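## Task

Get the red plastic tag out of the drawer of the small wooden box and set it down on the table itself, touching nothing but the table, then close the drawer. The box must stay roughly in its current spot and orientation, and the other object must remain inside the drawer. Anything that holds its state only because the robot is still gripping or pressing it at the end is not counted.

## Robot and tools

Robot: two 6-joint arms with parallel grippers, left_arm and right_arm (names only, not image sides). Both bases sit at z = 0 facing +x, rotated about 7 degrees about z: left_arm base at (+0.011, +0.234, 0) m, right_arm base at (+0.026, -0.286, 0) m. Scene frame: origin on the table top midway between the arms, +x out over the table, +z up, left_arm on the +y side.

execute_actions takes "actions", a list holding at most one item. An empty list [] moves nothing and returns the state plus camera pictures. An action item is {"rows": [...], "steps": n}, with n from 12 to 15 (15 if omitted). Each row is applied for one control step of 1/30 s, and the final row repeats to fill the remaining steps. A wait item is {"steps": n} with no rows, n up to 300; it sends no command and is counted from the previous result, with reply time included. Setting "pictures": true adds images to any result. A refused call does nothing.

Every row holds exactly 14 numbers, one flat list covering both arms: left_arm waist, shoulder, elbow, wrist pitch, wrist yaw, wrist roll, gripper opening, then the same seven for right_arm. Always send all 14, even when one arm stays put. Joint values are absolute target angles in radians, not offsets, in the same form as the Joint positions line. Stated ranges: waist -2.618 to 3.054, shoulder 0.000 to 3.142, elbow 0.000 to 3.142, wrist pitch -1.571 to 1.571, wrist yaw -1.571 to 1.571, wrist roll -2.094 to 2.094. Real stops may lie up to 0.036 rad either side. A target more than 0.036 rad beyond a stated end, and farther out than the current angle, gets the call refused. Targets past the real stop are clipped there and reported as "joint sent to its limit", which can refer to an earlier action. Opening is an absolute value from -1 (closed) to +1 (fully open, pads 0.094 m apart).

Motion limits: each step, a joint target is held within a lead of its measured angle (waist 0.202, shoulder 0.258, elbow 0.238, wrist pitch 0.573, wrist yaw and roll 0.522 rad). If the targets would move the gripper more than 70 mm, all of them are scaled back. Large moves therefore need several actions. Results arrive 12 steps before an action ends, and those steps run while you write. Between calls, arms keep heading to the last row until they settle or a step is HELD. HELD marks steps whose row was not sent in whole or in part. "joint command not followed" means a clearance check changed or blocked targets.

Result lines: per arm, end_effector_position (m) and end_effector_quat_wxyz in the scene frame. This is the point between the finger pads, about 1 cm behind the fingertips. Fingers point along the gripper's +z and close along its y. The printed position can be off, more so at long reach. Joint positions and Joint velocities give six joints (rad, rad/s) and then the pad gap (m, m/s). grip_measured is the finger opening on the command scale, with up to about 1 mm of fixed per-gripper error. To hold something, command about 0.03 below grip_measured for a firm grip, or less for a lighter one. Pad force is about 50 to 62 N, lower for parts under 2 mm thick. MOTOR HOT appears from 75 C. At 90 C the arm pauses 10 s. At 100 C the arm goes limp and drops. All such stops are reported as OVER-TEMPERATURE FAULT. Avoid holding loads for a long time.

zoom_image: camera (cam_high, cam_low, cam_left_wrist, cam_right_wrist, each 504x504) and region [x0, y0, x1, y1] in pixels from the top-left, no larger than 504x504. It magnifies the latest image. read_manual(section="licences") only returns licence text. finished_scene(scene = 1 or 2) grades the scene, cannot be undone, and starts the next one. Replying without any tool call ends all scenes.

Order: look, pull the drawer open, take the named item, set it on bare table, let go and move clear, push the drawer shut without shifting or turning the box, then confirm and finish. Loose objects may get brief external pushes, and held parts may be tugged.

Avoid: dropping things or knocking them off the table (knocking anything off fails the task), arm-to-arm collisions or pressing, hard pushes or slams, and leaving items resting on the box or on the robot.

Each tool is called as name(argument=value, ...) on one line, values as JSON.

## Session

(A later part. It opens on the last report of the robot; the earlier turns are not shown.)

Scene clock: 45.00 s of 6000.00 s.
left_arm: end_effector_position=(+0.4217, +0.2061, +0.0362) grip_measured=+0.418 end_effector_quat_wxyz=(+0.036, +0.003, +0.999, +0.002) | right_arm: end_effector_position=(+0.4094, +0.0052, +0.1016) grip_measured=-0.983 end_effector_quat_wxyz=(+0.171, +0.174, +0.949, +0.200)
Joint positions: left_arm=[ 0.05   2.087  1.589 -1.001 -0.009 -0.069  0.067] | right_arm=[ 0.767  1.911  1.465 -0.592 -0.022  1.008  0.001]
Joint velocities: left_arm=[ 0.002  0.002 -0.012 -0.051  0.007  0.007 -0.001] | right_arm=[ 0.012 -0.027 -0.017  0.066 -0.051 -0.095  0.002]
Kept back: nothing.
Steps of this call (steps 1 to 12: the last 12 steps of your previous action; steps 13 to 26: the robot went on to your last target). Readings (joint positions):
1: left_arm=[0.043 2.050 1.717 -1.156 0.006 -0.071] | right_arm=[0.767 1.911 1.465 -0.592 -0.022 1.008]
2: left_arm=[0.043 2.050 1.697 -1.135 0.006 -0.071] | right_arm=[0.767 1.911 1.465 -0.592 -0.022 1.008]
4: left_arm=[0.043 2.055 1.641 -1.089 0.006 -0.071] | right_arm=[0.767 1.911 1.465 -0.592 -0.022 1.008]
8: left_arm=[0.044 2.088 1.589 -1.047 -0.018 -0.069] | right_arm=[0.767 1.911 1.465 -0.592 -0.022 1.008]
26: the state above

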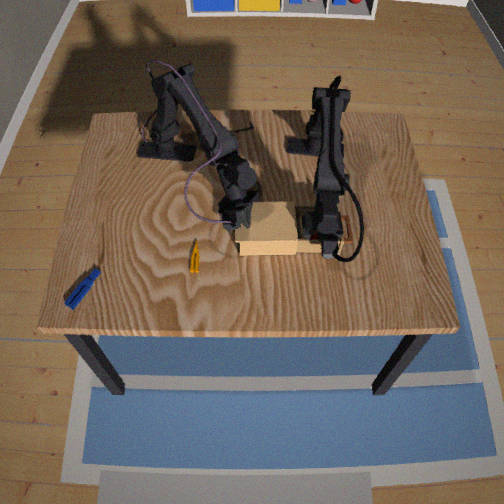

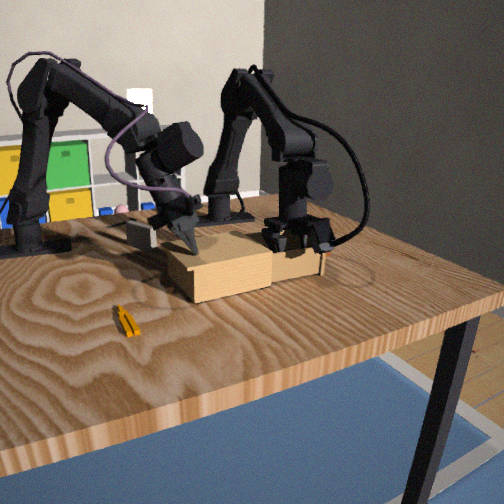

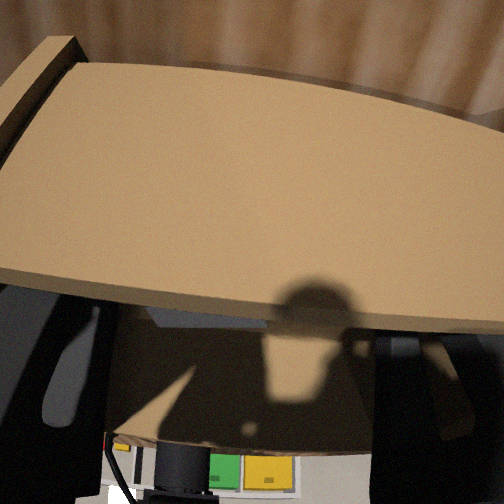

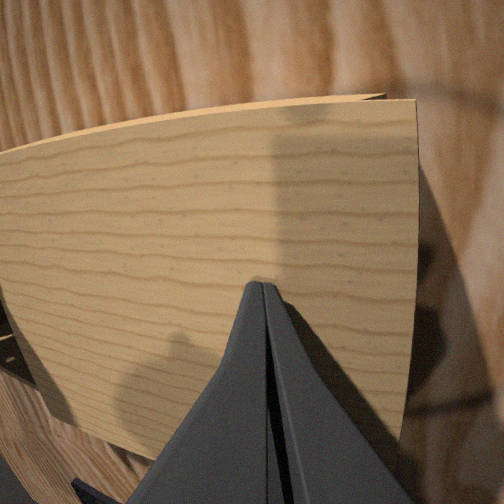

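execute_actions(actions=[{"rows":[[0.055,2.09,1.565,-0.96,0,-0.07,0.42,0.765,1.96,1.44,-0.66,0,1.0,-1],[0.055,2.095,1.555,-0.95,0,-0.07,0.42,0.765,1.96,1.44,-0.66,0,1.0,-1],[0.055,2.10,1.545,-0.94,0,-0.07,0.42,0.765,1.96,1.44,-0.66,0,1.0,-1],[0.055,2.105,1.535,-0.93,0,-0.07,0.42,0.765,1.96,1.44,-0.66,0,1.0,-1],[0.055,2.11,1.525,-0.92,0,-0.07,0.42,0.765,1.96,1.44,-0.66,0,1.0,-1],[0.055,2.115,1.515,-0.91,0,-0.07,0.42,0.765,1.96,1.44,-0.66,0,1.0,-1]],"steps":13}])

execute_actions(actions=[{"steps":24}], pictures=true)

Scene clock: 45.77 s of 6000.00 s.
left_arm: end_effector_position=(+0.4218, +0.2060, +0.0357) grip_measured=+0.418 end_effector_quat_wxyz=(+0.037, +0.003, +0.999, +0.002) | right_arm: end_effector_position=(+0.4094, +0.0052, +0.1016) grip_measured=-0.983 end_effector_quat_wxyz=(+0.171, +0.174, +0.949, +0.200)
Joint positions: left_arm=[ 0.05   2.087  1.587 -0.998 -0.008 -0.069  0.067] | right_arm=[ 0.767  1.911  1.465 -0.592 -0.022  1.008  0.001]
Joint velocities: left_arm=[-0.002 -0.022 -0.105  0.11  -0.007 -0.051  0.   ] | right_arm=[-0.007 -0.002 -0.007 -0.007  0.007  0.022 -0.001]
Steps of this call (steps 1 to 22: the robot went on to your last target; step 23: the first step of this action). Readings (joint positions):
23: the state above

Scene clock: 46.57 s of 6000.00 s.
left_arm: end_effector_position=(+0.4190, +0.2063, +0.0238) grip_measured=+0.418 end_effector_quat_wxyz=(+0.034, +0.001, +0.999, -0.001) | right_arm: end_effector_position=(+0.4094, +0.0052, +0.1016) grip_measured=-0.983 end_effector_quat_wxyz=(+0.171, +0.174, +0.949, +0.200)
Joint positions: left_arm=[ 0.052  2.093  1.548 -0.957 -0.003 -0.07   0.067] | right_arm=[ 0.767  1.911  1.465 -0.592 -0.022  1.008  0.001]
Joint velocities: left_arm=[-0.017  0.002 -0.017  0.007  0.022 -0.081  0.   ] | right_arm=[ 0.012  0.007 -0.007 -0.037 -0.037 -0.007  0.001]
Kept back: nothing.
Steps of this call (steps 1 to 12: the last 12 steps of your previous action; steps 13 to 24: the robot went on to your last target). Readings (joint positions):
1: left_arm=[0.050 2.087 1.583 -0.992 -0.008 -0.069] | right_arm=[0.767 1.911 1.465 -0.592 -0.022 1.008]
2: left_arm=[0.050 2.087 1.576 -0.985 -0.008 -0.069] | right_arm=[0.767 1.911 1.465 -0.592 -0.022 1.008]
4: left_arm=[0.050 2.090 1.558 -0.971 -0.008 -0.069] | right_arm=[0.767 1.911 1.465 -0.592 -0.022 1.008]
8: left_arm=[0.052 2.093 1.548 -0.957 -0.004 -0.070] | right_arm=[0.767 1.911 1.465 -0.592 -0.022 1.008]
24: the state above

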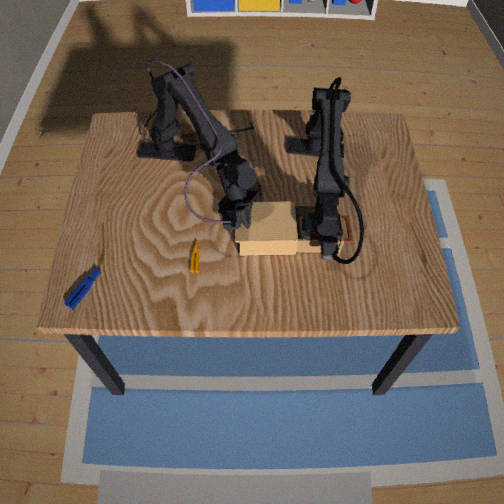

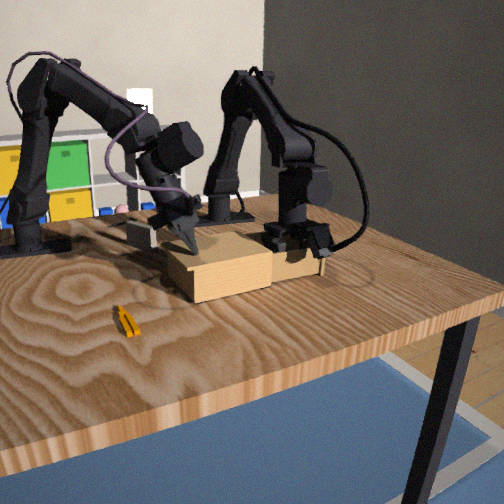

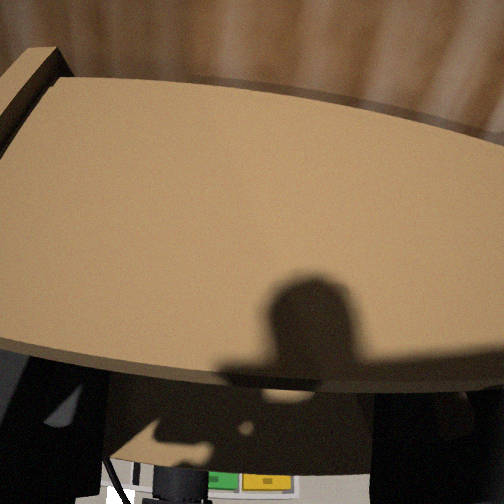

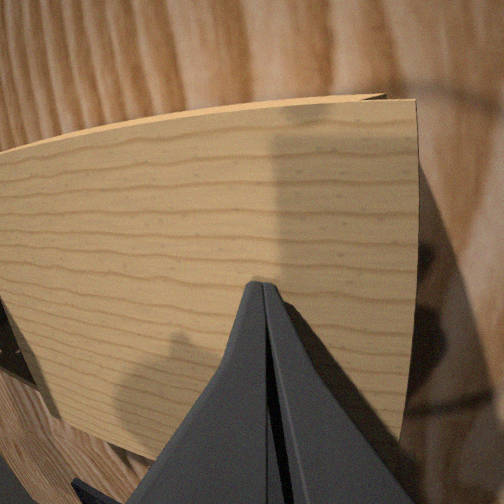

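execute_actions(actions=[{"rows":[[0.055,2.11,1.525,-0.93,0,-0.07,0.3,0.765,1.96,1.44,-0.66,0,1.0,-1],[0.055,2.11,1.525,-0.93,0,-0.07,0.2,0.765,1.96,1.44,-0.66,0,1.0,-1],[0.055,2.11,1.525,-0.93,0,-0.07,0.1,0.765,1.96,1.44,-0.66,0,1.0,-1],[0.055,2.11,1.525,-0.93,0,-0.07,0.0,0.765,1.96,1.44,-0.66,0,1.0,-1],[0.055,2.11,1.525,-0.93,0,-0.07,-0.08,0.765,1.96,1.44,-0.66,0,1.0,-1],[0.055,2.11,1.525,-0.93,0,-0.07,-0.16,0.765,1.96,1.44,-0.66,0,1.0,-1],[0.055,2.11,1.525,-0.93,0,-0.07,-0.24,0.765,1.96,1.44,-0.66,0,1.0,-1],[0.055,2.11,1.525,-0.93,0,-0.07,-0.32,0.765,1.96,1.44,-0.66,0,1.0,-1],[0.055,2.11,1.525,-0.93,0,-0.07,-0.40,0.765,1.96,1.44,-0.66,0,1.0,-1],[0.055,2.11,1.525,-0.93,0,-0.07,-0.48,0.765,1.96,1.44,-0.66,0,1.0,-1]],"steps":13}])

execute_actions(actions=[{"steps":24}], pictures=true)

Scene clock: 47.97 s of 6000.00 s.
left_arm: end_effector_position=(+0.4190, +0.2054, +0.0238) grip_measured=+0.345 end_effector_quat_wxyz=(+0.034, +0.001, +0.999, -0.003) | right_arm: end_effector_position=(+0.4094, +0.0052, +0.1016) grip_measured=-0.983 end_effector_quat_wxyz=(+0.171, +0.174, +0.949, +0.200)
Joint positions: left_arm=[ 0.052  2.093  1.548 -0.957  0.002 -0.07   0.063] | right_arm=[ 0.767  1.911  1.465 -0.592 -0.022  1.008  0.001]
Joint velocities: left_arm=[-0.007 -0.002 -0.027  0.022  0.154 -0.007 -0.085] | right_arm=[-0.002 -0.002  0.002  0.051  0.037 -0.007  0.   ]
Steps of this call (steps 1 to 15: the robot went on to your last target; steps 16 to 41: nothing new was sent; step 42: the first step of this action). Readings (joint positions):
42: the state above

Scene clock: 48.77 s of 6000.00 s.
left_arm: end_effector_position=(+0.4197, +0.2020, +0.0239) grip_measured=-0.476 end_effector_quat_wxyz=(+0.036, +0.002, +0.999, -0.012) | right_arm: end_effector_position=(+0.4094, +0.0052, +0.1016) grip_measured=-0.983 end_effector_quat_wxyz=(+0.171, +0.174, +0.949, +0.200)
Joint positions: left_arm=[ 0.051  2.093  1.548 -0.953  0.019 -0.07   0.025] | right_arm=[ 0.767  1.911  1.465 -0.592 -0.022  1.008  0.001]
Joint velocities: left_arm=[-0.007 -0.007  0.002  0.007 -0.037 -0.066 -0.   ] | right_arm=[-0.012  0.027  0.012 -0.022 -0.007 -0.007  0.001]
Kept back: nothing.
Steps of this call (steps 1 to 12: the last 12 steps of your previous action; steps 13 to 24: the robot went on to your last target). Readings (joint positions):
1: left_arm=[0.052 2.093 1.548 -0.956 0.010 -0.070] | right_arm=[0.767 1.911 1.465 -0.592 -0.022 1.008]
2: left_arm=[0.051 2.093 1.548 -0.956 0.014 -0.070] | right_arm=[0.767 1.911 1.465 -0.592 -0.022 1.008]
4: left_arm=[0.051 2.093 1.548 -0.956 0.016 -0.070] | right_arm=[0.767 1.911 1.465 -0.592 -0.022 1.008]
8: left_arm=[0.051 2.093 1.548 -0.953 0.017 -0.070] | right_arm=[0.767 1.911 1.465 -0.592 -0.022 1.008]
24: the state above

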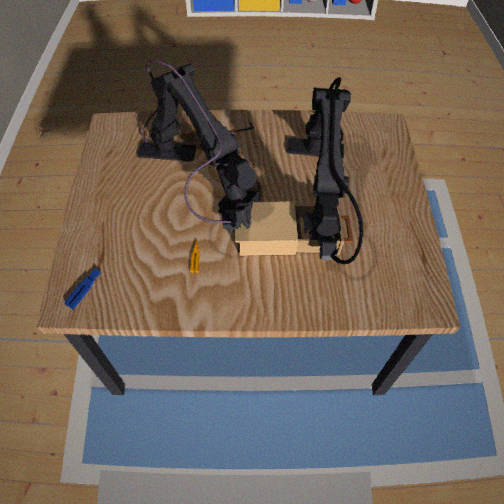

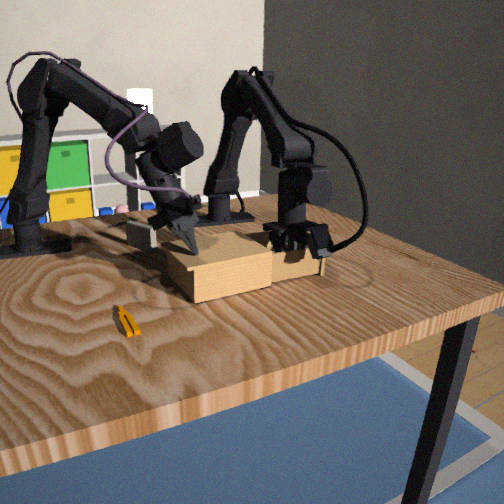

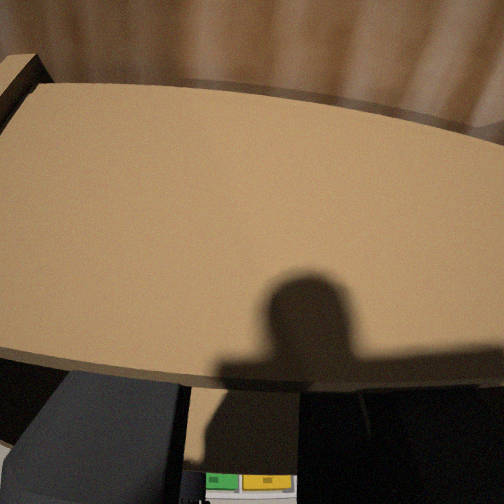

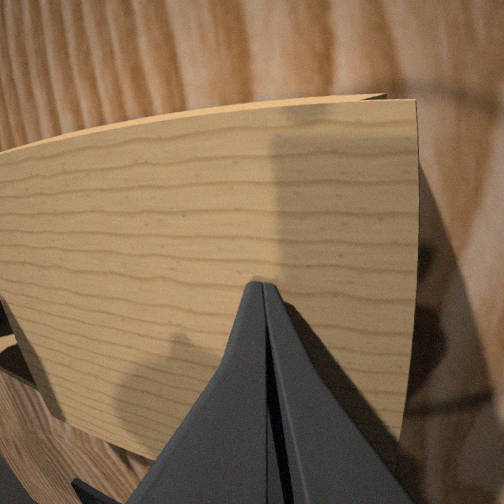

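execute_actions(actions=[{"rows":[[0.055,2.09,1.56,-0.96,0,-0.07,-0.48,0.765,1.96,1.44,-0.66,0,1.0,-1],[0.055,2.08,1.60,-1.0,0,-0.07,-0.48,0.765,1.96,1.44,-0.66,0,1.0,-1],[0.055,2.07,1.64,-1.05,0,-0.07,-0.48,0.765,1.96,1.44,-0.66,0,1.0,-1],[0.055,2.06,1.69,-1.10,0,-0.07,-0.48,0.765,1.96,1.44,-0.66,0,1.0,-1],[0.055,2.05,1.74,-1.15,0,-0.07,-0.48,0.765,1.96,1.44,-0.66,0,1.0,-1],[0.055,2.04,1.78,-1.20,0,-0.07,-0.3,0.765,1.96,1.44,-0.66,0,1.0,-1],[0.055,2.04,1.80,-1.21,0,-0.07,0,0.765,1.96,1.44,-0.66,0,1.0,-1],[0.055,2.05,1.82,-1.21,0,-0.07,0.4,0.765,1.96,1.44,-0.66,0,1.0,-1]],"steps":14}])

execute_actions(actions=[{"steps":28}], pictures=true)

Scene clock: 49.77 s of 6000.00 s.
left_arm: end_effector_position=(+0.4196, +0.2020, +0.0250) grip_measured=-0.477 end_effector_quat_wxyz=(+0.035, +0.002, +0.999, -0.012) | right_arm: end_effector_position=(+0.4094, +0.0052, +0.1016) grip_measured=-0.983 end_effector_quat_wxyz=(+0.171, +0.174, +0.949, +0.200)
Joint positions: left_arm=[ 0.051  2.093  1.553 -0.959  0.019 -0.07   0.025] | right_arm=[ 0.767  1.911  1.465 -0.592 -0.022  1.008  0.001]
Joint velocities: left_arm=[ 0.007  0.002  0.178 -0.286  0.022 -0.022 -0.002] | right_arm=[-0.007 -0.002  0.017 -0.022 -0.022 -0.007 -0.001]
Steps of this call (steps 1 to 15: the robot went on to your last target; steps 16 to 28: nothing new was sent; steps 29 to 30: the first 2 steps of this action). Readings (joint positions):
29: left_arm=[0.051 2.093 1.548 -0.953 0.019 -0.070] | right_arm=[0.767 1.911 1.465 -0.592 -0.022 1.008]
30: the state above

Scene clock: 50.70 s of 6000.00 s.
left_arm: end_effector_position=(+0.4327, +0.2023, +0.0983) grip_measured=+0.398 end_effector_quat_wxyz=(+0.053, +0.002, +0.999, -0.010) | right_arm: end_effector_position=(+0.4094, +0.0052, +0.1016) grip_measured=-0.983 end_effector_quat_wxyz=(+0.171, +0.174, +0.949, +0.200)
Joint positions: left_arm=[ 0.051  2.062  1.798 -1.199  0.012 -0.07   0.066] | right_arm=[ 0.767  1.911  1.465 -0.592 -0.022  1.008  0.001]
Joint velocities: left_arm=[ 0.007  0.002  0.007 -0.037  0.007 -0.037  0.001] | right_arm=[ 0.012 -0.012 -0.007 -0.051 -0.022 -0.037 -0.001]
Kept back: nothing.
Steps of this call (steps 1 to 12: the last 12 steps of your previous action; steps 13 to 28: the robot went on to your last target). Readings (joint positions):
1: left_arm=[0.051 2.094 1.564 -0.978 0.018 -0.070] | right_arm=[0.767 1.911 1.465 -0.592 -0.022 1.008]
2: left_arm=[0.051 2.094 1.585 -1.006 0.017 -0.070] | right_arm=[0.767 1.911 1.465 -0.592 -0.022 1.008]
4: left_arm=[0.051 2.094 1.658 -1.074 0.015 -0.070] | right_arm=[0.767 1.911 1.465 -0.592 -0.022 1.008]
8: left_arm=[0.051 2.074 1.781 -1.146 0.014 -0.070] | right_arm=[0.767 1.911 1.465 -0.592 -0.022 1.008]
28: the state above

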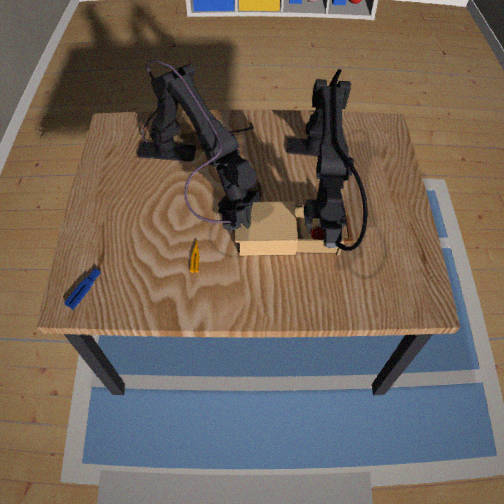

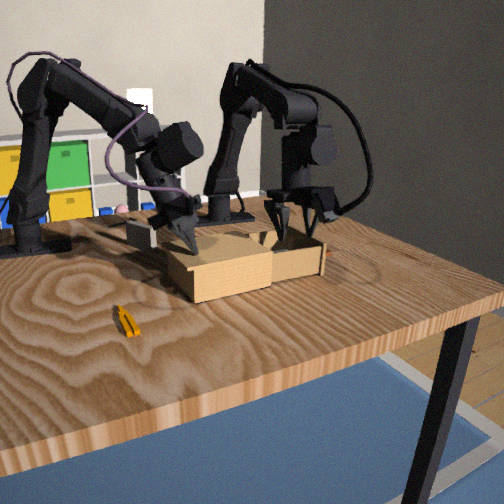

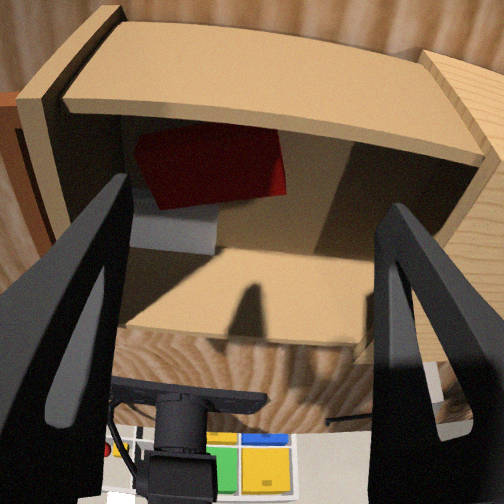

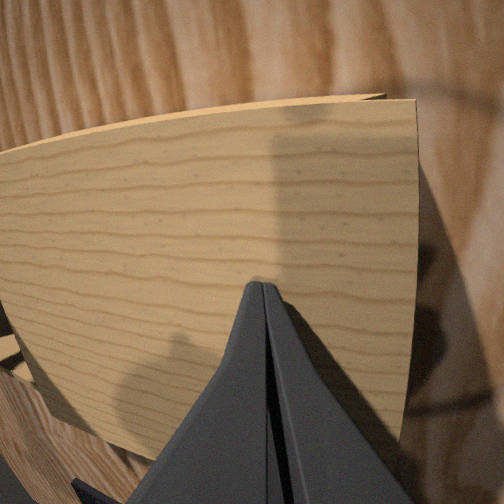

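execute_actions(actions=[{"rows":[[0.07,2.05,1.79,-1.2,0,-0.05,0,0.765,1.96,1.44,-0.66,0,1.0,-1],[0.085,2.055,1.75,-1.16,0,-0.04,-0.5,0.765,1.96,1.44,-0.66,0,1.0,-1],[0.097,2.06,1.71,-1.12,0,-0.035,-1,0.765,1.96,1.44,-0.66,0,1.0,-1],[0.097,2.065,1.68,-1.09,0,-0.035,-1,0.765,1.96,1.44,-0.66,0,1.0,-1],[0.097,2.07,1.65,-1.06,0,-0.035,-1,0.765,1.96,1.44,-0.66,0,1.0,-1],[0.097,2.08,1.62,-1.03,0,-0.035,-1,0.765,1.96,1.44,-0.66,0,1.0,-1],[0.097,2.085,1.60,-1.0,0,-0.035,-1,0.765,1.96,1.44,-0.66,0,1.0,-1],[0.097,2.09,1.58,-0.98,0,-0.035,-1,0.765,1.96,1.44,-0.66,0,1.0,-1],[0.097,2.095,1.565,-0.96,0,-0.035,-1,0.765,1.96,1.44,-0.66,0,1.0,-1],[0.097,2.10,1.55,-0.945,0,-0.035,-1,0.765,1.96,1.44,-0.66,0,1.0,-1],[0.097,2.105,1.535,-0.93,0,-0.035,-1,0.765,1.96,1.44,-0.66,0,1.0,-1],[0.097,2.11,1.525,-0.92,0,-0.035,-1,0.765,1.96,1.44,-0.66,0,1.0,-1]],"steps":15}])

execute_actions(actions=[{"steps":24}])

execute_actions(actions=[{"rows":[[0.09,2.115,1.52,-0.92,-0.0,-0.04,-1,0.765,1.96,1.44,-0.66,0,1.0,-1],[0.08,2.115,1.52,-0.92,0.03,-0.045,-1,0.765,1.96,1.44,-0.66,0,1.0,-1],[0.07,2.115,1.52,-0.92,0.05,-0.05,-1,0.765,1.96,1.44,-0.66,0,1.0,-1],[0.06,2.115,1.52,-0.92,0.05,-0.06,-1,0.765,1.96,1.44,-0.66,0,1.0,-1],[0.05,2.115,1.52,-0.92,0.05,-0.07,-1,0.765,1.96,1.44,-0.66,0,1.0,-1],[0.04,2.115,1.52,-0.92,0.05,-0.08,-1,0.765,1.96,1.44,-0.66,0,1.0,-1],[0.03,2.115,1.52,-0.92,0.05,-0.09,-1,0.765,1.96,1.44,-0.66,0,1.0,-1],[0.02,2.115,1.52,-0.92,0.05,-0.10,-1,0.765,1.96,1.44,-0.66,0,1.0,-1]],"steps":15}])

execute_actions(actions=[{"steps":22}])

execute_actions(actions=[{"rows":[[0.03,2.09,1.56,-0.96,0,-0.09,-1,0.765,1.96,1.44,-0.66,0,1.0,-1],[0.035,2.08,1.60,-1.0,0,-0.09,-1,0.765,1.96,1.44,-0.66,0,1.0,-1],[0.035,2.07,1.64,-1.05,0,-0.09,-1,0.765,1.96,1.44,-0.66,0,1.0,-1],[0.035,2.06,1.69,-1.10,0,-0.09,-1,0.765,1.96,1.44,-0.66,0,1.0,-1],[0.035,2.05,1.74,-1.15,0,-0.09,-1,0.765,1.96,1.44,-0.66,0,1.0,-1],[0.035,2.04,1.78,-1.20,0,-0.09,-0.6,0.765,1.96,1.44,-0.66,0,1.0,-1],[0.035,2.04,1.80,-1.21,0,-0.09,0,0.765,1.96,1.44,-0.66,0,1.0,-1],[0.035,2.05,1.82,-1.21,0,-0.09,0.4,0.765,1.96,1.44,-0.66,0,1.0,-1]],"steps":14}])

execute_actions(actions=[{"steps":30}], pictures=true)

Scene clock: 54.07 s of 6000.00 s.
left_arm: end_effector_position=(+0.4319, +0.2061, +0.0930) grip_measured=-0.363 end_effector_quat_wxyz=(+0.052, +0.003, +0.999, -0.009) | right_arm: end_effector_position=(+0.4094, +0.0052, +0.1016) grip_measured=-0.983 end_effector_quat_wxyz=(+0.171, +0.174, +0.949, +0.200)
Joint positions: left_arm=[ 0.06   2.062  1.777 -1.181  0.012 -0.06   0.03 ] | right_arm=[ 0.767  1.911  1.465 -0.592 -0.022  1.008  0.001]
Joint velocities: left_arm=[ 0.188 -0.037 -0.52   0.418  0.022  0.007 -0.422] | right_arm=[-0.017 -0.017 -0.007 -0.037  0.051  0.007 -0.001]
Steps of this call (steps 1 to 30: the robot went on to your last target; steps 31 to 98: nothing new was sent; steps 99 to 101: the first 3 steps of this action). Readings (joint positions):
99: left_arm=[0.052 2.062 1.798 -1.199 0.012 -0.068] | right_arm=[0.767 1.911 1.465 -0.592 -0.022 1.008]
100: left_arm=[0.055 2.062 1.791 -1.194 0.012 -0.064] | right_arm=[0.767 1.911 1.465 -0.592 -0.022 1.008]
101: the state above

Scene clock: 54.87 s of 6000.00 s.
left_arm: end_effector_position=(+0.4185, +0.2238, +0.0226) grip_measured=-0.990 end_effector_quat_wxyz=(+0.031, -0.007, +0.999, -0.002) | right_arm: end_effector_position=(+0.4094, +0.0052, +0.1016) grip_measured=-0.983 end_effector_quat_wxyz=(+0.171, +0.174, +0.949, +0.200)
Joint positions: left_arm=[ 0.097  2.095  1.547 -0.959  0.002 -0.042  0.   ] | right_arm=[ 0.767  1.911  1.465 -0.592 -0.022  1.008  0.001]
Joint velocities: left_arm=[-0.012 -0.012  0.007  0.066  0.022 -0.051 -0.001] | right_arm=[ 0.002  0.012 -0.002 -0.037  0.007  0.066  0.   ]
Kept back: nothing.
Steps of this call (steps 1 to 12: the last 12 steps of your previous action; steps 13 to 24: the robot went on to your last target). Readings (joint positions):
1: left_arm=[0.067 2.061 1.753 -1.163 0.012 -0.056] | right_arm=[0.767 1.911 1.465 -0.592 -0.022 1.008]
2: left_arm=[0.076 2.061 1.723 -1.143 0.012 -0.053] | right_arm=[0.767 1.911 1.465 -0.592 -0.022 1.008]
4: left_arm=[0.090 2.067 1.658 -1.106 0.010 -0.050] | right_arm=[0.767 1.911 1.465 -0.592 -0.022 1.008]
8: left_arm=[0.097 2.084 1.591 -1.017 0.002 -0.046] | right_arm=[0.767 1.911 1.465 -0.592 -0.022 1.008]
24: the state above

Scene clock: 54.97 s of 6000.00 s.
left_arm: end_effector_position=(+0.4185, +0.2231, +0.0226) grip_measured=-0.990 end_effector_quat_wxyz=(+0.031, -0.006, +0.999, -0.003) | right_arm: end_effector_position=(+0.4094, +0.0052, +0.1016) grip_measured=-0.983 end_effector_quat_wxyz=(+0.171, +0.174, +0.949, +0.200)
Joint positions: left_arm=[ 0.096  2.095  1.547 -0.959  0.003 -0.042  0.   ] | right_arm=[ 0.767  1.911  1.465 -0.592 -0.022  1.008  0.001]
Joint velocities: left_arm=[-0.022  0.007 -0.012  0.037 -0.037 -0.066 -0.001] | right_arm=[ 0.012  0.007 -0.002  0.051  0.051  0.022 -0.001]
Steps of this call (steps 1 to 3: the first 3 steps of this action). Readings (joint positions):
1: left_arm=[0.097 2.095 1.547 -0.959 0.002 -0.042] | right_arm=[0.767 1.911 1.465 -0.592 -0.022 1.008]
2: left_arm=[0.096 2.095 1.547 -0.959 0.003 -0.042] | right_arm=[0.767 1.911 1.465 -0.592 -0.022 1.008]
3: the state above

Scene clock: 55.70 s of 6000.00 s.
left_arm: end_effector_position=(+0.4181, +0.2002, +0.0227) grip_measured=-0.990 end_effector_quat_wxyz=(+0.033, -0.001, +0.999, -0.001) | right_arm: end_effector_position=(+0.4094, +0.0052, +0.1016) grip_measured=-0.983 end_effector_quat_wxyz=(+0.171, +0.174, +0.949, +0.200)
Joint positions: left_arm=[ 0.037  2.095  1.547 -0.956 -0.003 -0.089  0.   ] | right_arm=[ 0.767  1.911  1.465 -0.592 -0.022  1.008  0.001]
Joint velocities: left_arm=[-0.017  0.012 -0.017  0.007 -0.022 -0.007 -0.001] | right_arm=[ 0.012 -0.002  0.002 -0.007 -0.051 -0.037 -0.   ]
Kept back: nothing.
Steps of this call (steps 1 to 12: the last 12 steps of your previous action; steps 13 to 22: the robot went on to your last target). Readings (joint positions):
1: left_arm=[0.094 2.095 1.547 -0.959 0.003 -0.043] | right_arm=[0.767 1.911 1.465 -0.592 -0.022 1.008]
2: left_arm=[0.090 2.095 1.547 -0.959 0.003 -0.047] | right_arm=[0.767 1.911 1.465 -0.592 -0.022 1.008]
4: left_arm=[0.077 2.095 1.547 -0.959 0.002 -0.057] | right_arm=[0.767 1.911 1.465 -0.592 -0.022 1.008]
8: left_arm=[0.043 2.095 1.547 -0.957 -0.002 -0.077] | right_arm=[0.767 1.911 1.465 -0.592 -0.022 1.008]
22: the state above

Scene clock: 55.77 s of 6000.00 s.
left_arm: end_effector_position=(+0.4185, +0.2006, +0.0244) grip_measured=-0.990 end_effector_quat_wxyz=(+0.033, -0.001, +0.999, +0.000) | right_arm: end_effector_position=(+0.4094, +0.0052, +0.1016) grip_measured=-0.983 end_effector_quat_wxyz=(+0.171, +0.174, +0.949, +0.200)
Joint positions: left_arm=[ 0.037  2.094  1.553 -0.963 -0.006 -0.089  0.   ] | right_arm=[ 0.767  1.911  1.465 -0.592 -0.022  1.008  0.001]
Joint velocities: left_arm=[-0.002 -0.017  0.208 -0.3    0.125  0.037 -0.001] | right_arm=[-0.012 -0.002 -0.007 -0.037 -0.007 -0.037  0.   ]
Steps of this call (steps 1 to 2: the first 2 steps of this action). Readings (joint positions):
1: left_arm=[0.037 2.095 1.547 -0.956 -0.005 -0.089] | right_arm=[0.767 1.911 1.465 -0.592 -0.022 1.008]
2: the state above

Scene clock: 56.77 s of 6000.00 s.
left_arm: end_effector_position=(+0.4323, +0.1994, +0.0980) grip_measured=+0.398 end_effector_quat_wxyz=(+0.053, -0.001, +0.999, -0.002) | right_arm: end_effector_position=(+0.4094, +0.0052, +0.1016) grip_measured=-0.983 end_effector_quat_wxyz=(+0.171, +0.174, +0.949, +0.200)
Joint positions: left_arm=[ 0.037  2.062  1.797 -1.199 -0.006 -0.089  0.066] | right_arm=[ 0.767  1.911  1.465 -0.592 -0.022  1.008  0.001]
Joint velocities: left_arm=[-0.027 -0.012 -0.012 -0.051 -0.007 -0.037 -0.   ] | right_arm=[ 0.002  0.012 -0.002 -0.037 -0.007  0.007 -0.002]
Kept back: nothing.
Steps of this call (steps 1 to 12: the last 12 steps of your previous action; steps 13 to 30: the robot went on to your last target). Readings (joint positions):
1: left_arm=[0.037 2.095 1.565 -0.977 -0.006 -0.089] | right_arm=[0.767 1.911 1.465 -0.592 -0.022 1.008]
2: left_arm=[0.037 2.096 1.586 -1.004 -0.006 -0.089] | right_arm=[0.767 1.911 1.465 -0.592 -0.022 1.008]
4: left_arm=[0.037 2.096 1.659 -1.074 -0.006 -0.089] | right_arm=[0.767 1.911 1.465 -0.592 -0.022 1.008]
8: left_arm=[0.037 2.074 1.780 -1.148 -0.006 -0.089] | right_arm=[0.767 1.911 1.465 -0.592 -0.022 1.008]
30: the state above

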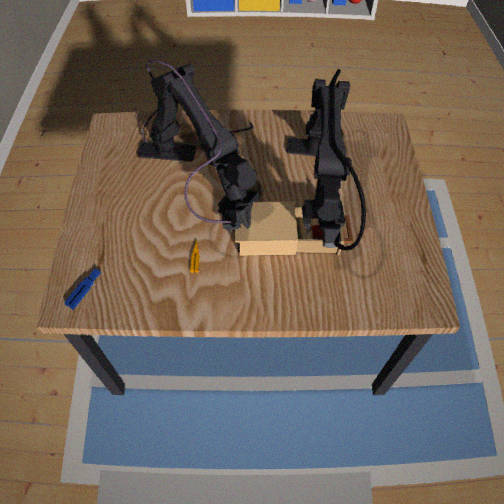

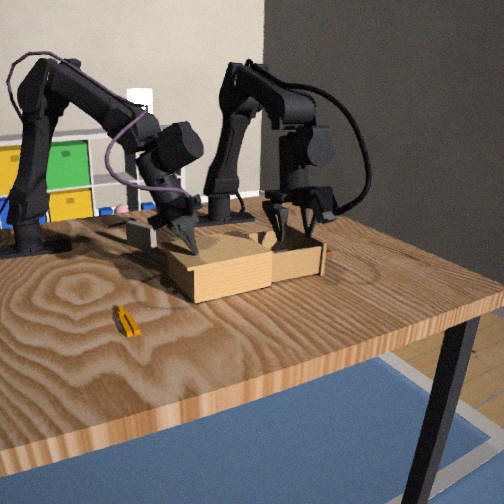

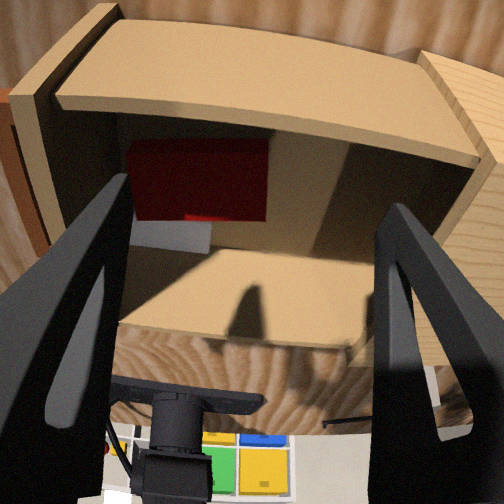

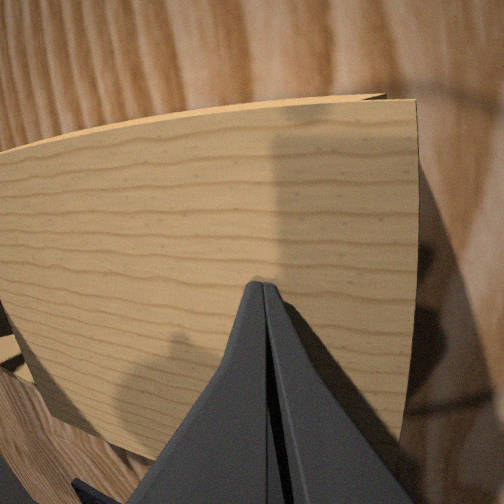

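execute_actions(actions=[{"rows":[[0.05,2.05,1.79,-1.23,0,-0.05,0,0.765,1.96,1.44,-0.66,0,1.0,-1],[0.07,2.055,1.75,-1.22,0,-0.04,-0.5,0.765,1.96,1.44,-0.66,0,1.0,-1],[0.09,2.06,1.71,-1.20,0,-0.035,-1,0.765,1.96,1.44,-0.66,0,1.0,-1],[0.102,2.065,1.68,-1.18,0,-0.035,-1,0.765,1.96,1.44,-0.66,0,1.0,-1],[0.102,2.07,1.65,-1.15,0,-0.035,-1,0.765,1.96,1.44,-0.66,0,1.0,-1],[0.102,2.08,1.62,-1.12,0,-0.035,-1,0.765,1.96,1.44,-0.66,0,1.0,-1],[0.102,2.085,1.60,-1.09,0,-0.035,-1,0.765,1.96,1.44,-0.66,0,1.0,-1],[0.102,2.09,1.58,-1.07,0,-0.035,-1,0.765,1.96,1.44,-0.66,0,1.0,-1],[0.102,2.095,1.565,-1.05,0,-0.035,-1,0.765,1.96,1.44,-0.66,0,1.0,-1],[0.102,2.10,1.55,-1.03,0,-0.035,-1,0.765,1.96,1.44,-0.66,0,1.0,-1],[0.102,2.105,1.535,-1.015,0,-0.035,-1,0.765,1.96,1.44,-0.66,0,1.0,-1],[0.102,2.11,1.525,-1.0,0,-0.035,-1,0.765,1.96,1.44,-0.66,0,1.0,-1]],"steps":15}])

execute_actions(actions=[{"steps":24}])

execute_actions(actions=[{"rows":[[0.095,2.115,1.52,-1.0,-0.0,-0.04,-1,0.765,1.96,1.44,-0.66,0,1.0,-1],[0.085,2.12,1.515,-1.0,0.03,-0.045,-1,0.765,1.96,1.44,-0.66,0,1.0,-1],[0.075,2.12,1.515,-1.0,0.05,-0.05,-1,0.765,1.96,1.44,-0.66,0,1.0,-1],[0.065,2.12,1.515,-1.0,0.05,-0.06,-1,0.765,1.96,1.44,-0.66,0,1.0,-1],[0.055,2.12,1.515,-1.0,0.05,-0.07,-1,0.765,1.96,1.44,-0.66,0,1.0,-1],[0.045,2.12,1.515,-1.0,0.05,-0.08,-1,0.765,1.96,1.44,-0.66,0,1.0,-1],[0.035,2.12,1.515,-1.0,0.05,-0.09,-1,0.765,1.96,1.44,-0.66,0,1.0,-1],[0.022,2.12,1.515,-1.0,0.05,-0.10,-1,0.765,1.96,1.44,-0.66,0,1.0,-1]],"steps":15}])

execute_actions(actions=[{"steps":22}])

execute_actions(actions=[{"rows":[[0.03,2.09,1.56,-1.03,0,-0.09,-1,0.765,1.96,1.44,-0.66,0,1.0,-1],[0.035,2.08,1.60,-1.07,0,-0.09,-1,0.765,1.96,1.44,-0.66,0,1.0,-1],[0.035,2.07,1.64,-1.11,0,-0.09,-1,0.765,1.96,1.44,-0.66,0,1.0,-1],[0.035,2.06,1.69,-1.16,0,-0.09,-1,0.765,1.96,1.44,-0.66,0,1.0,-1],[0.035,2.05,1.74,-1.2,0,-0.09,-1,0.765,1.96,1.44,-0.66,0,1.0,-1],[0.035,2.04,1.78,-1.23,0,-0.09,-0.6,0.765,1.96,1.44,-0.66,0,1.0,-1],[0.035,2.04,1.80,-1.24,0,-0.09,0,0.765,1.96,1.44,-0.66,0,1.0,-1],[0.035,2.05,1.82,-1.24,0,-0.09,0.4,0.765,1.96,1.44,-0.66,0,1.0,-1]],"steps":14}])

execute_actions(actions=[{"steps":30}], pictures=true)

Scene clock: 61.30 s of 6000.00 s.
left_arm: end_effector_position=(+0.4276, +0.2028, +0.0927) grip_measured=-0.363 end_effector_quat_wxyz=(+0.044, +0.005, +0.999, -0.002) | right_arm: end_effector_position=(+0.4094, +0.0052, +0.1016) grip_measured=-0.983 end_effector_quat_wxyz=(+0.171, +0.174, +0.949, +0.200)
Joint positions: left_arm=[ 0.045  2.062  1.777 -1.199 -0.003 -0.07   0.03 ] | right_arm=[ 0.767  1.911  1.465 -0.592 -0.022  1.008  0.001]
Joint velocities: left_arm=[ 0.188 -0.056 -0.52   0.081  0.051  0.198 -0.421] | right_arm=[-0.017 -0.012  0.002 -0.066  0.007 -0.007 -0.   ]
Steps of this call (steps 1 to 15: the robot went on to your last target; steps 16 to 90: nothing new was sent; then 1.43 s passed at rest; steps 91 to 93: the first 3 steps of this action). Readings (joint positions):
91: left_arm=[0.037 2.062 1.797 -1.201 -0.006 -0.084] | right_arm=[0.767 1.911 1.465 -0.592 -0.022 1.008]
92: left_arm=[0.040 2.062 1.791 -1.201 -0.005 -0.077] | right_arm=[0.767 1.911 1.465 -0.592 -0.022 1.008]
93: the state above

Scene clock: 62.10 s of 6000.00 s.
left_arm: end_effector_position=(+0.4049, +0.2287, +0.0223) grip_measured=-0.990 end_effector_quat_wxyz=(+0.004, -0.012, +1.000, +0.002) | right_arm: end_effector_position=(+0.4094, +0.0052, +0.1016) grip_measured=-0.983 end_effector_quat_wxyz=(+0.171, +0.174, +0.949, +0.200)
Joint positions: left_arm=[ 0.106  2.096  1.548 -1.016 -0.004 -0.043  0.   ] | right_arm=[ 0.767  1.911  1.465 -0.592 -0.022  1.008  0.001]
Joint velocities: left_arm=[-0.007  0.007 -0.002  0.037 -0.022  0.022  0.   ] | right_arm=[-0.012  0.017 -0.002  0.007  0.066 -0.066 -0.   ]
Kept back: nothing.
Steps of this call (steps 1 to 12: the last 12 steps of your previous action; steps 13 to 24: the robot went on to your last target). Readings (joint positions):
1: left_arm=[0.055 2.062 1.754 -1.193 -0.002 -0.064] | right_arm=[0.767 1.911 1.465 -0.592 -0.022 1.008]
2: left_arm=[0.067 2.062 1.724 -1.185 -0.001 -0.060] | right_arm=[0.767 1.911 1.465 -0.592 -0.022 1.008]
4: left_arm=[0.091 2.068 1.658 -1.167 -0.001 -0.053] | right_arm=[0.767 1.911 1.465 -0.592 -0.022 1.008]
8: left_arm=[0.106 2.080 1.591 -1.112 -0.002 -0.048] | right_arm=[0.767 1.911 1.465 -0.592 -0.022 1.008]
24: the state above

Scene clock: 62.20 s of 6000.00 s.
left_arm: end_effector_position=(+0.4049, +0.2277, +0.0223) grip_measured=-0.990 end_effector_quat_wxyz=(+0.004, -0.011, +1.000, +0.001) | right_arm: end_effector_position=(+0.4094, +0.0052, +0.1016) grip_measured=-0.983 end_effector_quat_wxyz=(+0.171, +0.174, +0.949, +0.200)
Joint positions: left_arm=[ 0.104  2.096  1.548 -1.016 -0.003 -0.043  0.   ] | right_arm=[ 0.767  1.911  1.465 -0.592 -0.022  1.008  0.001]
Joint velocities: left_arm=[-0.037  0.002 -0.002 -0.007 -0.007 -0.066 -0.   ] | right_arm=[ 0.007 -0.017 -0.012 -0.037  0.037 -0.022  0.001]
Steps of this call (steps 1 to 3: the first 3 steps of this action). Readings (joint positions):
1: left_arm=[0.106 2.096 1.548 -1.016 -0.004 -0.043] | right_arm=[0.767 1.911 1.465 -0.592 -0.022 1.008]
2: left_arm=[0.105 2.096 1.548 -1.016 -0.003 -0.043] | right_arm=[0.767 1.911 1.465 -0.592 -0.022 1.008]
3: the state above

Scene clock: 62.93 s of 6000.00 s.
left_arm: end_effector_position=(+0.4039, +0.2050, +0.0223) grip_measured=-0.990 end_effector_quat_wxyz=(+0.004, -0.004, +1.000, +0.007) | right_arm: end_effector_position=(+0.4094, +0.0052, +0.1016) grip_measured=-0.983 end_effector_quat_wxyz=(+0.171, +0.174, +0.949, +0.200)
Joint positions: left_arm=[ 0.041  2.096  1.548 -1.016 -0.014 -0.091  0.   ] | right_arm=[ 0.767  1.911  1.465 -0.592 -0.022  1.008  0.001]
Joint velocities: left_arm=[-0.002 -0.002  0.012 -0.037  0.007  0.022 -0.   ] | right_arm=[-0.012 -0.002  0.002 -0.007 -0.022 -0.022 -0.001]
Kept back: nothing.
Steps of this call (steps 1 to 12: the last 12 steps of your previous action; steps 13 to 22: the robot went on to your last target). Readings (joint positions):
1: left_arm=[0.101 2.096 1.548 -1.016 -0.003 -0.044] | right_arm=[0.767 1.911 1.465 -0.592 -0.022 1.008]
2: left_arm=[0.096 2.096 1.548 -1.016 -0.003 -0.048] | right_arm=[0.767 1.911 1.465 -0.592 -0.022 1.008]
4: left_arm=[0.082 2.096 1.548 -1.016 -0.004 -0.058] | right_arm=[0.767 1.911 1.465 -0.592 -0.022 1.008]
8: left_arm=[0.046 2.096 1.548 -1.016 -0.011 -0.078] | right_arm=[0.767 1.911 1.465 -0.592 -0.022 1.008]
22: the state above

Scene clock: 63.00 s of 6000.00 s.
left_arm: end_effector_position=(+0.4045, +0.2053, +0.0241) grip_measured=-0.990 end_effector_quat_wxyz=(+0.005, -0.004, +1.000, +0.008) | right_arm: end_effector_position=(+0.4094, +0.0052, +0.1016) grip_measured=-0.983 end_effector_quat_wxyz=(+0.171, +0.174, +0.949, +0.200)
Joint positions: left_arm=[ 0.041  2.095  1.554 -1.022 -0.016 -0.091  0.   ] | right_arm=[ 0.767  1.911  1.465 -0.592 -0.022  1.008  0.001]
Joint velocities: left_arm=[-0.007 -0.007  0.208 -0.183  0.051 -0.022 -0.001] | right_arm=[-0.007  0.002 -0.007 -0.022 -0.037 -0.051 -0.001]
Steps of this call (steps 1 to 2: the first 2 steps of this action). Readings (joint positions):
1: left_arm=[0.041 2.096 1.548 -1.016 -0.016 -0.091] | right_arm=[0.767 1.911 1.465 -0.592 -0.022 1.008]
2: the state above

Scene clock: 64.00 s of 6000.00 s.
left_arm: end_effector_position=(+0.4256, +0.2021, +0.0981) grip_measured=+0.398 end_effector_quat_wxyz=(+0.040, -0.004, +0.999, +0.001) | right_arm: end_effector_position=(+0.4094, +0.0052, +0.1016) grip_measured=-0.983 end_effector_quat_wxyz=(+0.171, +0.174, +0.949, +0.200)
Joint positions: left_arm=[ 0.041  2.062  1.799 -1.228 -0.008 -0.091  0.066] | right_arm=[ 0.767  1.911  1.465 -0.592 -0.022  1.008  0.001]
Joint velocities: left_arm=[ 0.017  0.002  0.007 -0.081  0.051 -0.007 -0.   ] | right_arm=[-0.022 -0.007 -0.002 -0.007  0.007  0.066 -0.   ]
Kept back: nothing.
Steps of this call (steps 1 to 12: the last 12 steps of your previous action; steps 13 to 30: the robot went on to your last target). Readings (joint positions):
1: left_arm=[0.041 2.096 1.565 -1.037 -0.014 -0.091] | right_arm=[0.767 1.911 1.465 -0.592 -0.022 1.008]
2: left_arm=[0.041 2.096 1.586 -1.063 -0.012 -0.091] | right_arm=[0.767 1.911 1.465 -0.592 -0.022 1.008]
4: left_arm=[0.041 2.096 1.659 -1.127 -0.011 -0.091] | right_arm=[0.767 1.911 1.465 -0.592 -0.022 1.008]
8: left_arm=[0.041 2.075 1.783 -1.170 -0.009 -0.091] | right_arm=[0.767 1.911 1.465 -0.592 -0.022 1.008]
30: the state above

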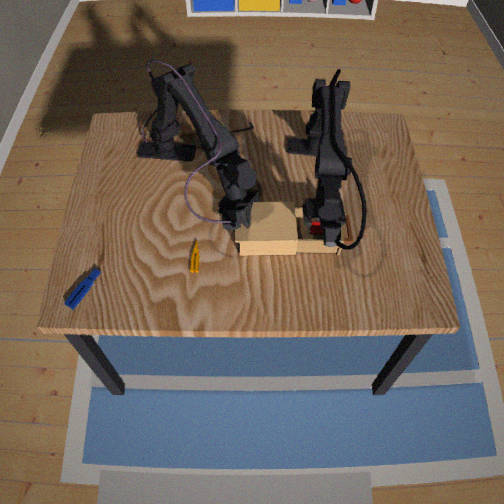

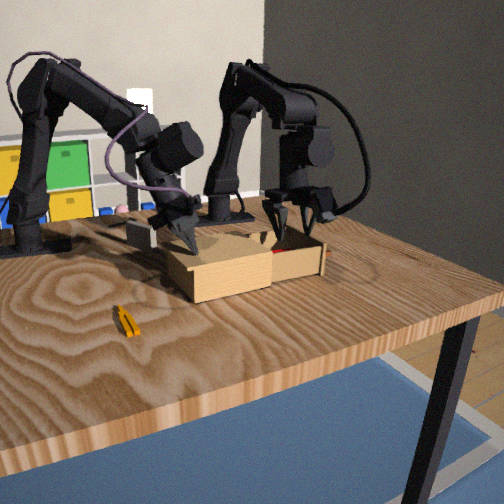

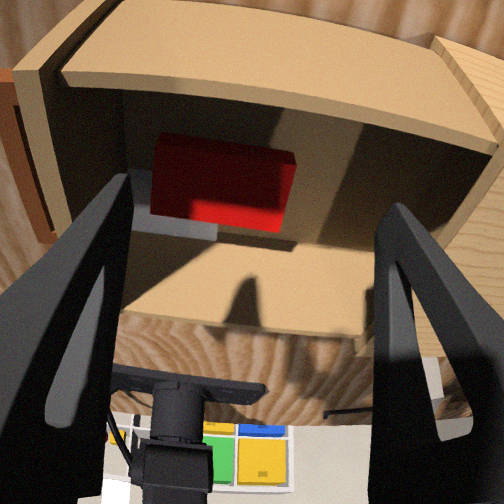

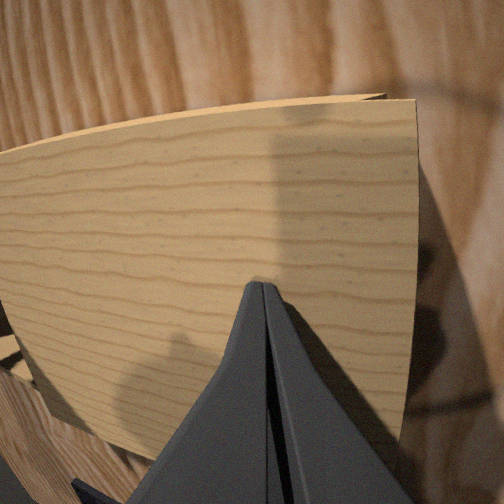

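execute_actions(actions=[{"rows":[[0.05,2.05,1.79,-1.23,0,-0.05,0,0.765,1.96,1.44,-0.66,0,1.0,-1],[0.07,2.055,1.75,-1.22,0,-0.04,-0.5,0.765,1.96,1.44,-0.66,0,1.0,-1],[0.085,2.06,1.71,-1.20,0,-0.035,-1,0.765,1.96,1.44,-0.66,0,1.0,-1],[0.088,2.065,1.68,-1.17,0,-0.035,-1,0.765,1.96,1.44,-0.66,0,1.0,-1],[0.088,2.07,1.65,-1.14,0,-0.035,-1,0.765,1.96,1.44,-0.66,0,1.0,-1],[0.088,2.08,1.62,-1.11,0,-0.035,-1,0.765,1.96,1.44,-0.66,0,1.0,-1],[0.088,2.085,1.60,-1.08,0,-0.035,-1,0.765,1.96,1.44,-0.66,0,1.0,-1],[0.088,2.09,1.58,-1.06,0,-0.035,-1,0.765,1.96,1.44,-0.66,0,1.0,-1],[0.088,2.095,1.565,-1.04,0,-0.035,-1,0.765,1.96,1.44,-0.66,0,1.0,-1],[0.088,2.10,1.55,-1.02,0,-0.035,-1,0.765,1.96,1.44,-0.66,0,1.0,-1],[0.088,2.11,1.535,-1.0,0,-0.035,-1,0.765,1.96,1.44,-0.66,0,1.0,-1],[0.088,2.12,1.52,-0.99,0,-0.035,-1,0.765,1.96,1.44,-0.66,0,1.0,-1]],"steps":15}])

execute_actions(actions=[{"steps":24}])

execute_actions(actions=[{"rows":[[0.08,2.125,1.515,-0.99,-0.0,-0.04,-1,0.765,1.96,1.44,-0.66,0,1.0,-1],[0.07,2.125,1.51,-0.99,0.03,-0.045,-1,0.765,1.96,1.44,-0.66,0,1.0,-1],[0.06,2.125,1.51,-0.99,0.05,-0.05,-1,0.765,1.96,1.44,-0.66,0,1.0,-1],[0.05,2.125,1.51,-0.99,0.05,-0.06,-1,0.765,1.96,1.44,-0.66,0,1.0,-1],[0.04,2.125,1.51,-0.99,0.05,-0.07,-1,0.765,1.96,1.44,-0.66,0,1.0,-1],[0.03,2.125,1.51,-0.99,0.05,-0.08,-1,0.765,1.96,1.44,-0.66,0,1.0,-1],[0.02,2.125,1.51,-0.99,0.05,-0.09,-1,0.765,1.96,1.44,-0.66,0,1.0,-1],[0.01,2.125,1.51,-0.99,0.05,-0.10,-1,0.765,1.96,1.44,-0.66,0,1.0,-1],[0.0,2.125,1.51,-0.99,0.05,-0.11,-1,0.765,1.96,1.44,-0.66,0,1.0,-1],[-0.012,2.125,1.51,-0.99,0.05,-0.12,-1,0.765,1.96,1.44,-0.66,0,1.0,-1]],"steps":15}])

execute_actions(actions=[{"steps":24}])

execute_actions(actions=[{"rows":[[0.0,2.09,1.56,-1.03,0,-0.11,-1,0.765,1.96,1.44,-0.66,0,1.0,-1],[0.005,2.08,1.60,-1.07,0,-0.11,-1,0.765,1.96,1.44,-0.66,0,1.0,-1],[0.005,2.07,1.64,-1.11,0,-0.11,-1,0.765,1.96,1.44,-0.66,0,1.0,-1],[0.005,2.06,1.69,-1.16,0,-0.11,-1,0.765,1.96,1.44,-0.66,0,1.0,-1],[0.005,2.05,1.74,-1.2,0,-0.11,-1,0.765,1.96,1.44,-0.66,0,1.0,-1],[0.005,2.04,1.78,-1.23,0,-0.11,-0.6,0.765,1.96,1.44,-0.66,0,1.0,-1],[0.005,2.04,1.80,-1.24,0,-0.11,0,0.765,1.96,1.44,-0.66,0,1.0,-1],[0.005,2.05,1.82,-1.24,0,-0.11,0.4,0.765,1.96,1.44,-0.66,0,1.0,-1]],"steps":14}])

execute_actions(actions=[{"steps":30}], pictures=true)

Scene clock: 67.03 s of 6000.00 s.
left_arm: end_effector_position=(+0.4227, +0.2043, +0.0929) grip_measured=-0.363 end_effector_quat_wxyz=(+0.034, +0.003, +0.999, -0.000) | right_arm: end_effector_position=(+0.4094, +0.0052, +0.1016) grip_measured=-0.983 end_effector_quat_wxyz=(+0.171, +0.174, +0.949, +0.200)
Joint positions: left_arm=[ 0.047  2.061  1.778 -1.22  -0.005 -0.071  0.03 ] | right_arm=[ 0.767  1.911  1.465 -0.592 -0.022  1.008  0.001]
Joint velocities: left_arm=[ 0.173 -0.046 -0.53   0.168  0.037  0.242 -0.422] | right_arm=[ 0.002 -0.017 -0.002  0.022  0.007 -0.007  0.   ]
Steps of this call (steps 1 to 15: the robot went on to your last target; steps 16 to 88: nothing new was sent; steps 89 to 91: the first 3 steps of this action). Readings (joint positions):
89: left_arm=[0.041 2.062 1.799 -1.229 -0.008 -0.086] | right_arm=[0.767 1.911 1.465 -0.592 -0.022 1.008]
90: left_arm=[0.043 2.062 1.793 -1.226 -0.007 -0.078] | right_arm=[0.767 1.911 1.465 -0.592 -0.022 1.008]
91: the state above

Scene clock: 67.83 s of 6000.00 s.
left_arm: end_effector_position=(+0.4021, +0.2218, +0.0221) grip_measured=-0.990 end_effector_quat_wxyz=(-0.003, -0.003, +1.000, +0.002) | right_arm: end_effector_position=(+0.4094, +0.0052, +0.1016) grip_measured=-0.983 end_effector_quat_wxyz=(+0.171, +0.174, +0.949, +0.200)
Joint positions: left_arm=[ 0.088  2.098  1.55  -1.029 -0.004 -0.043  0.   ] | right_arm=[ 0.767  1.911  1.465 -0.592 -0.022  1.008  0.001]
Joint velocities: left_arm=[-0.002  0.002 -0.017 -0.007 -0.051  0.037 -0.   ] | right_arm=[-0.012  0.002 -0.012  0.007  0.007  0.007 -0.   ]
Kept back: nothing.
Steps of this call (steps 1 to 12: the last 12 steps of your previous action; steps 13 to 24: the robot went on to your last target). Readings (joint positions):
1: left_arm=[0.054 2.061 1.755 -1.210 -0.004 -0.065] | right_arm=[0.767 1.911 1.465 -0.592 -0.022 1.008]
2: left_arm=[0.063 2.061 1.724 -1.196 -0.004 -0.060] | right_arm=[0.767 1.911 1.465 -0.592 -0.022 1.008]
4: left_arm=[0.079 2.067 1.658 -1.170 -0.004 -0.054] | right_arm=[0.767 1.911 1.465 -0.592 -0.022 1.008]
8: left_arm=[0.088 2.084 1.589 -1.101 -0.005 -0.048] | right_arm=[0.767 1.911 1.465 -0.592 -0.022 1.008]
24: the state above

Scene clock: 67.93 s of 6000.00 s.
left_arm: end_effector_position=(+0.4021, +0.2211, +0.0221) grip_measured=-0.990 end_effector_quat_wxyz=(-0.003, -0.002, +1.000, +0.002) | right_arm: end_effector_position=(+0.4094, +0.0052, +0.1016) grip_measured=-0.983 end_effector_quat_wxyz=(+0.171, +0.174, +0.949, +0.200)
Joint positions: left_arm=[ 0.087  2.098  1.55  -1.029 -0.003 -0.043  0.   ] | right_arm=[ 0.767  1.911  1.465 -0.592 -0.022  1.008  0.001]
Joint velocities: left_arm=[-0.007 -0.002  0.002 -0.022 -0.095 -0.007  0.   ] | right_arm=[ 0.017 -0.012  0.002 -0.066 -0.051  0.007 -0.001]
Steps of this call (steps 1 to 3: the first 3 steps of this action). Readings (joint positions):
1: left_arm=[0.088 2.098 1.550 -1.029 -0.004 -0.043] | right_arm=[0.767 1.911 1.465 -0.592 -0.022 1.008]
2: left_arm=[0.088 2.098 1.550 -1.029 -0.003 -0.043] | right_arm=[0.767 1.911 1.465 -0.592 -0.022 1.008]
3: the state above

Scene clock: 68.73 s of 6000.00 s.
left_arm: end_effector_position=(+0.4016, +0.1982, +0.0222) grip_measured=-0.990 end_effector_quat_wxyz=(+0.001, +0.001, +1.000, +0.019) | right_arm: end_effector_position=(+0.4094, +0.0052, +0.1016) grip_measured=-0.983 end_effector_quat_wxyz=(+0.171, +0.174, +0.949, +0.200)
Joint positions: left_arm=[ 0.012  2.098  1.55  -1.025 -0.039 -0.11   0.   ] | right_arm=[ 0.767  1.911  1.465 -0.592 -0.022  1.008  0.001]
Joint velocities: left_arm=[ 0.007 -0.007  0.002 -0.007  0.007 -0.007  0.002] | right_arm=[-0.012  0.012  0.002 -0.095 -0.022 -0.066  0.001]
Kept back: nothing.
Steps of this call (steps 1 to 12: the last 12 steps of your previous action; steps 13 to 24: the robot went on to your last target). Readings (joint positions):
1: left_arm=[0.085 2.098 1.550 -1.029 -0.005 -0.044] | right_arm=[0.767 1.911 1.465 -0.592 -0.022 1.008]
2: left_arm=[0.082 2.098 1.550 -1.029 -0.010 -0.047] | right_arm=[0.767 1.911 1.465 -0.592 -0.022 1.008]
4: left_arm=[0.071 2.098 1.550 -1.029 -0.016 -0.058] | right_arm=[0.767 1.911 1.465 -0.592 -0.022 1.008]
8: left_arm=[0.031 2.098 1.550 -1.026 -0.029 -0.086] | right_arm=[0.767 1.911 1.465 -0.592 -0.022 1.008]
24: the state above

Scene clock: 68.80 s of 6000.00 s.
left_arm: end_effector_position=(+0.4021, +0.1980, +0.0242) grip_measured=-0.990 end_effector_quat_wxyz=(+0.002, +0.001, +1.000, +0.019) | right_arm: end_effector_position=(+0.4094, +0.0052, +0.1016) grip_measured=-0.983 end_effector_quat_wxyz=(+0.171, +0.174, +0.949, +0.200)
Joint positions: left_arm=[ 0.012  2.096  1.555 -1.031 -0.038 -0.11   0.   ] | right_arm=[ 0.767  1.911  1.465 -0.592 -0.022  1.008  0.001]
Joint velocities: left_arm=[-0.022 -0.007  0.139 -0.271  0.198  0.051  0.   ] | right_arm=[ 0.002 -0.002  0.007 -0.095  0.007 -0.007 -0.001]
Steps of this call (steps 1 to 2: the first 2 steps of this action). Readings (joint positions):
1: left_arm=[0.012 2.096 1.550 -1.025 -0.041 -0.110] | right_arm=[0.767 1.911 1.465 -0.592 -0.022 1.008]
2: the state above

Scene clock: 69.80 s of 6000.00 s.
left_arm: end_effector_position=(+0.4247, +0.1899, +0.0983) grip_measured=+0.398 end_effector_quat_wxyz=(+0.040, +0.001, +0.999, -0.001) | right_arm: end_effector_position=(+0.4094, +0.0052, +0.1016) grip_measured=-0.983 end_effector_quat_wxyz=(+0.171, +0.174, +0.949, +0.200)
Joint positions: left_arm=[ 0.012  2.061  1.799 -1.228 -0.008 -0.11   0.066] | right_arm=[ 0.767  1.911  1.465 -0.592 -0.022  1.008  0.001]
Joint velocities: left_arm=[-0.017 -0.007 -0.002  0.022 -0.066  0.022 -0.   ] | right_arm=[-0.012  0.012  0.007 -0.007 -0.037 -0.022 -0.001]
Kept back: nothing.
Steps of this call (steps 1 to 12: the last 12 steps of your previous action; steps 13 to 30: the robot went on to your last target). Readings (joint positions):
1: left_arm=[0.012 2.096 1.566 -1.044 -0.031 -0.110] | right_arm=[0.767 1.911 1.465 -0.592 -0.022 1.008]
2: left_arm=[0.012 2.096 1.586 -1.069 -0.026 -0.110] | right_arm=[0.767 1.911 1.465 -0.592 -0.022 1.008]
4: left_arm=[0.012 2.096 1.659 -1.131 -0.019 -0.110] | right_arm=[0.767 1.911 1.465 -0.592 -0.022 1.008]
8: left_arm=[0.012 2.076 1.784 -1.171 -0.012 -0.110] | right_arm=[0.767 1.911 1.465 -0.592 -0.022 1.008]
30: the state above

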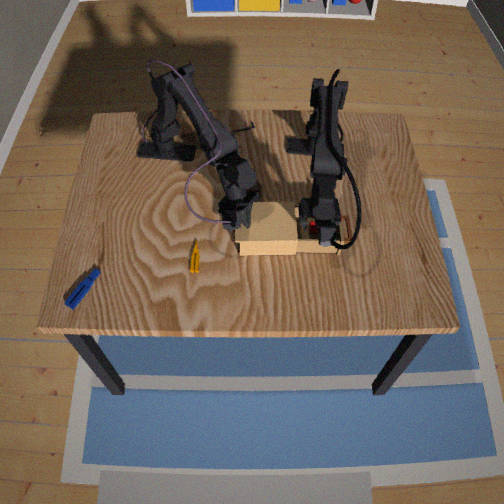

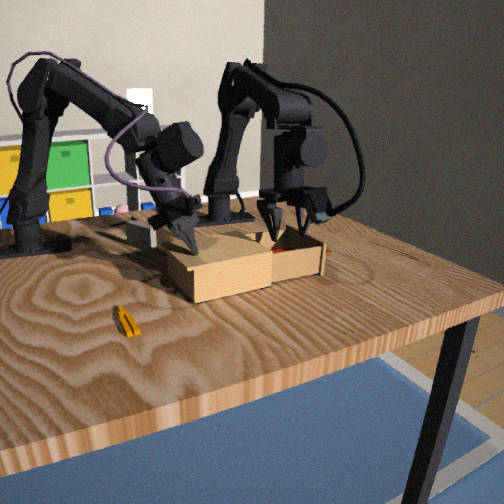

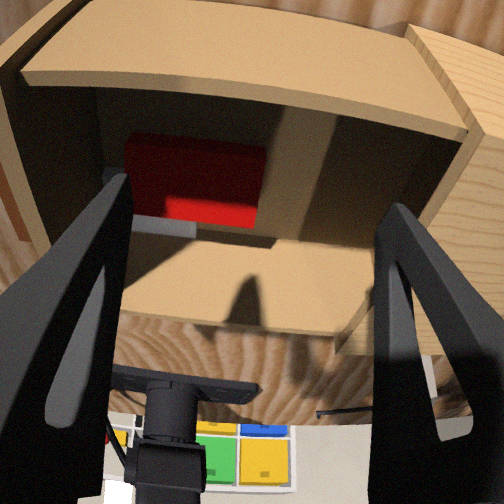

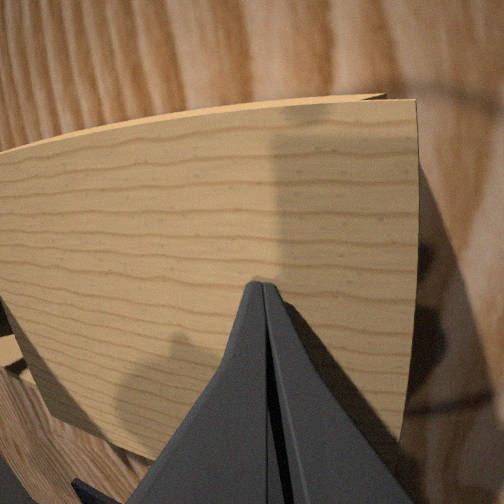

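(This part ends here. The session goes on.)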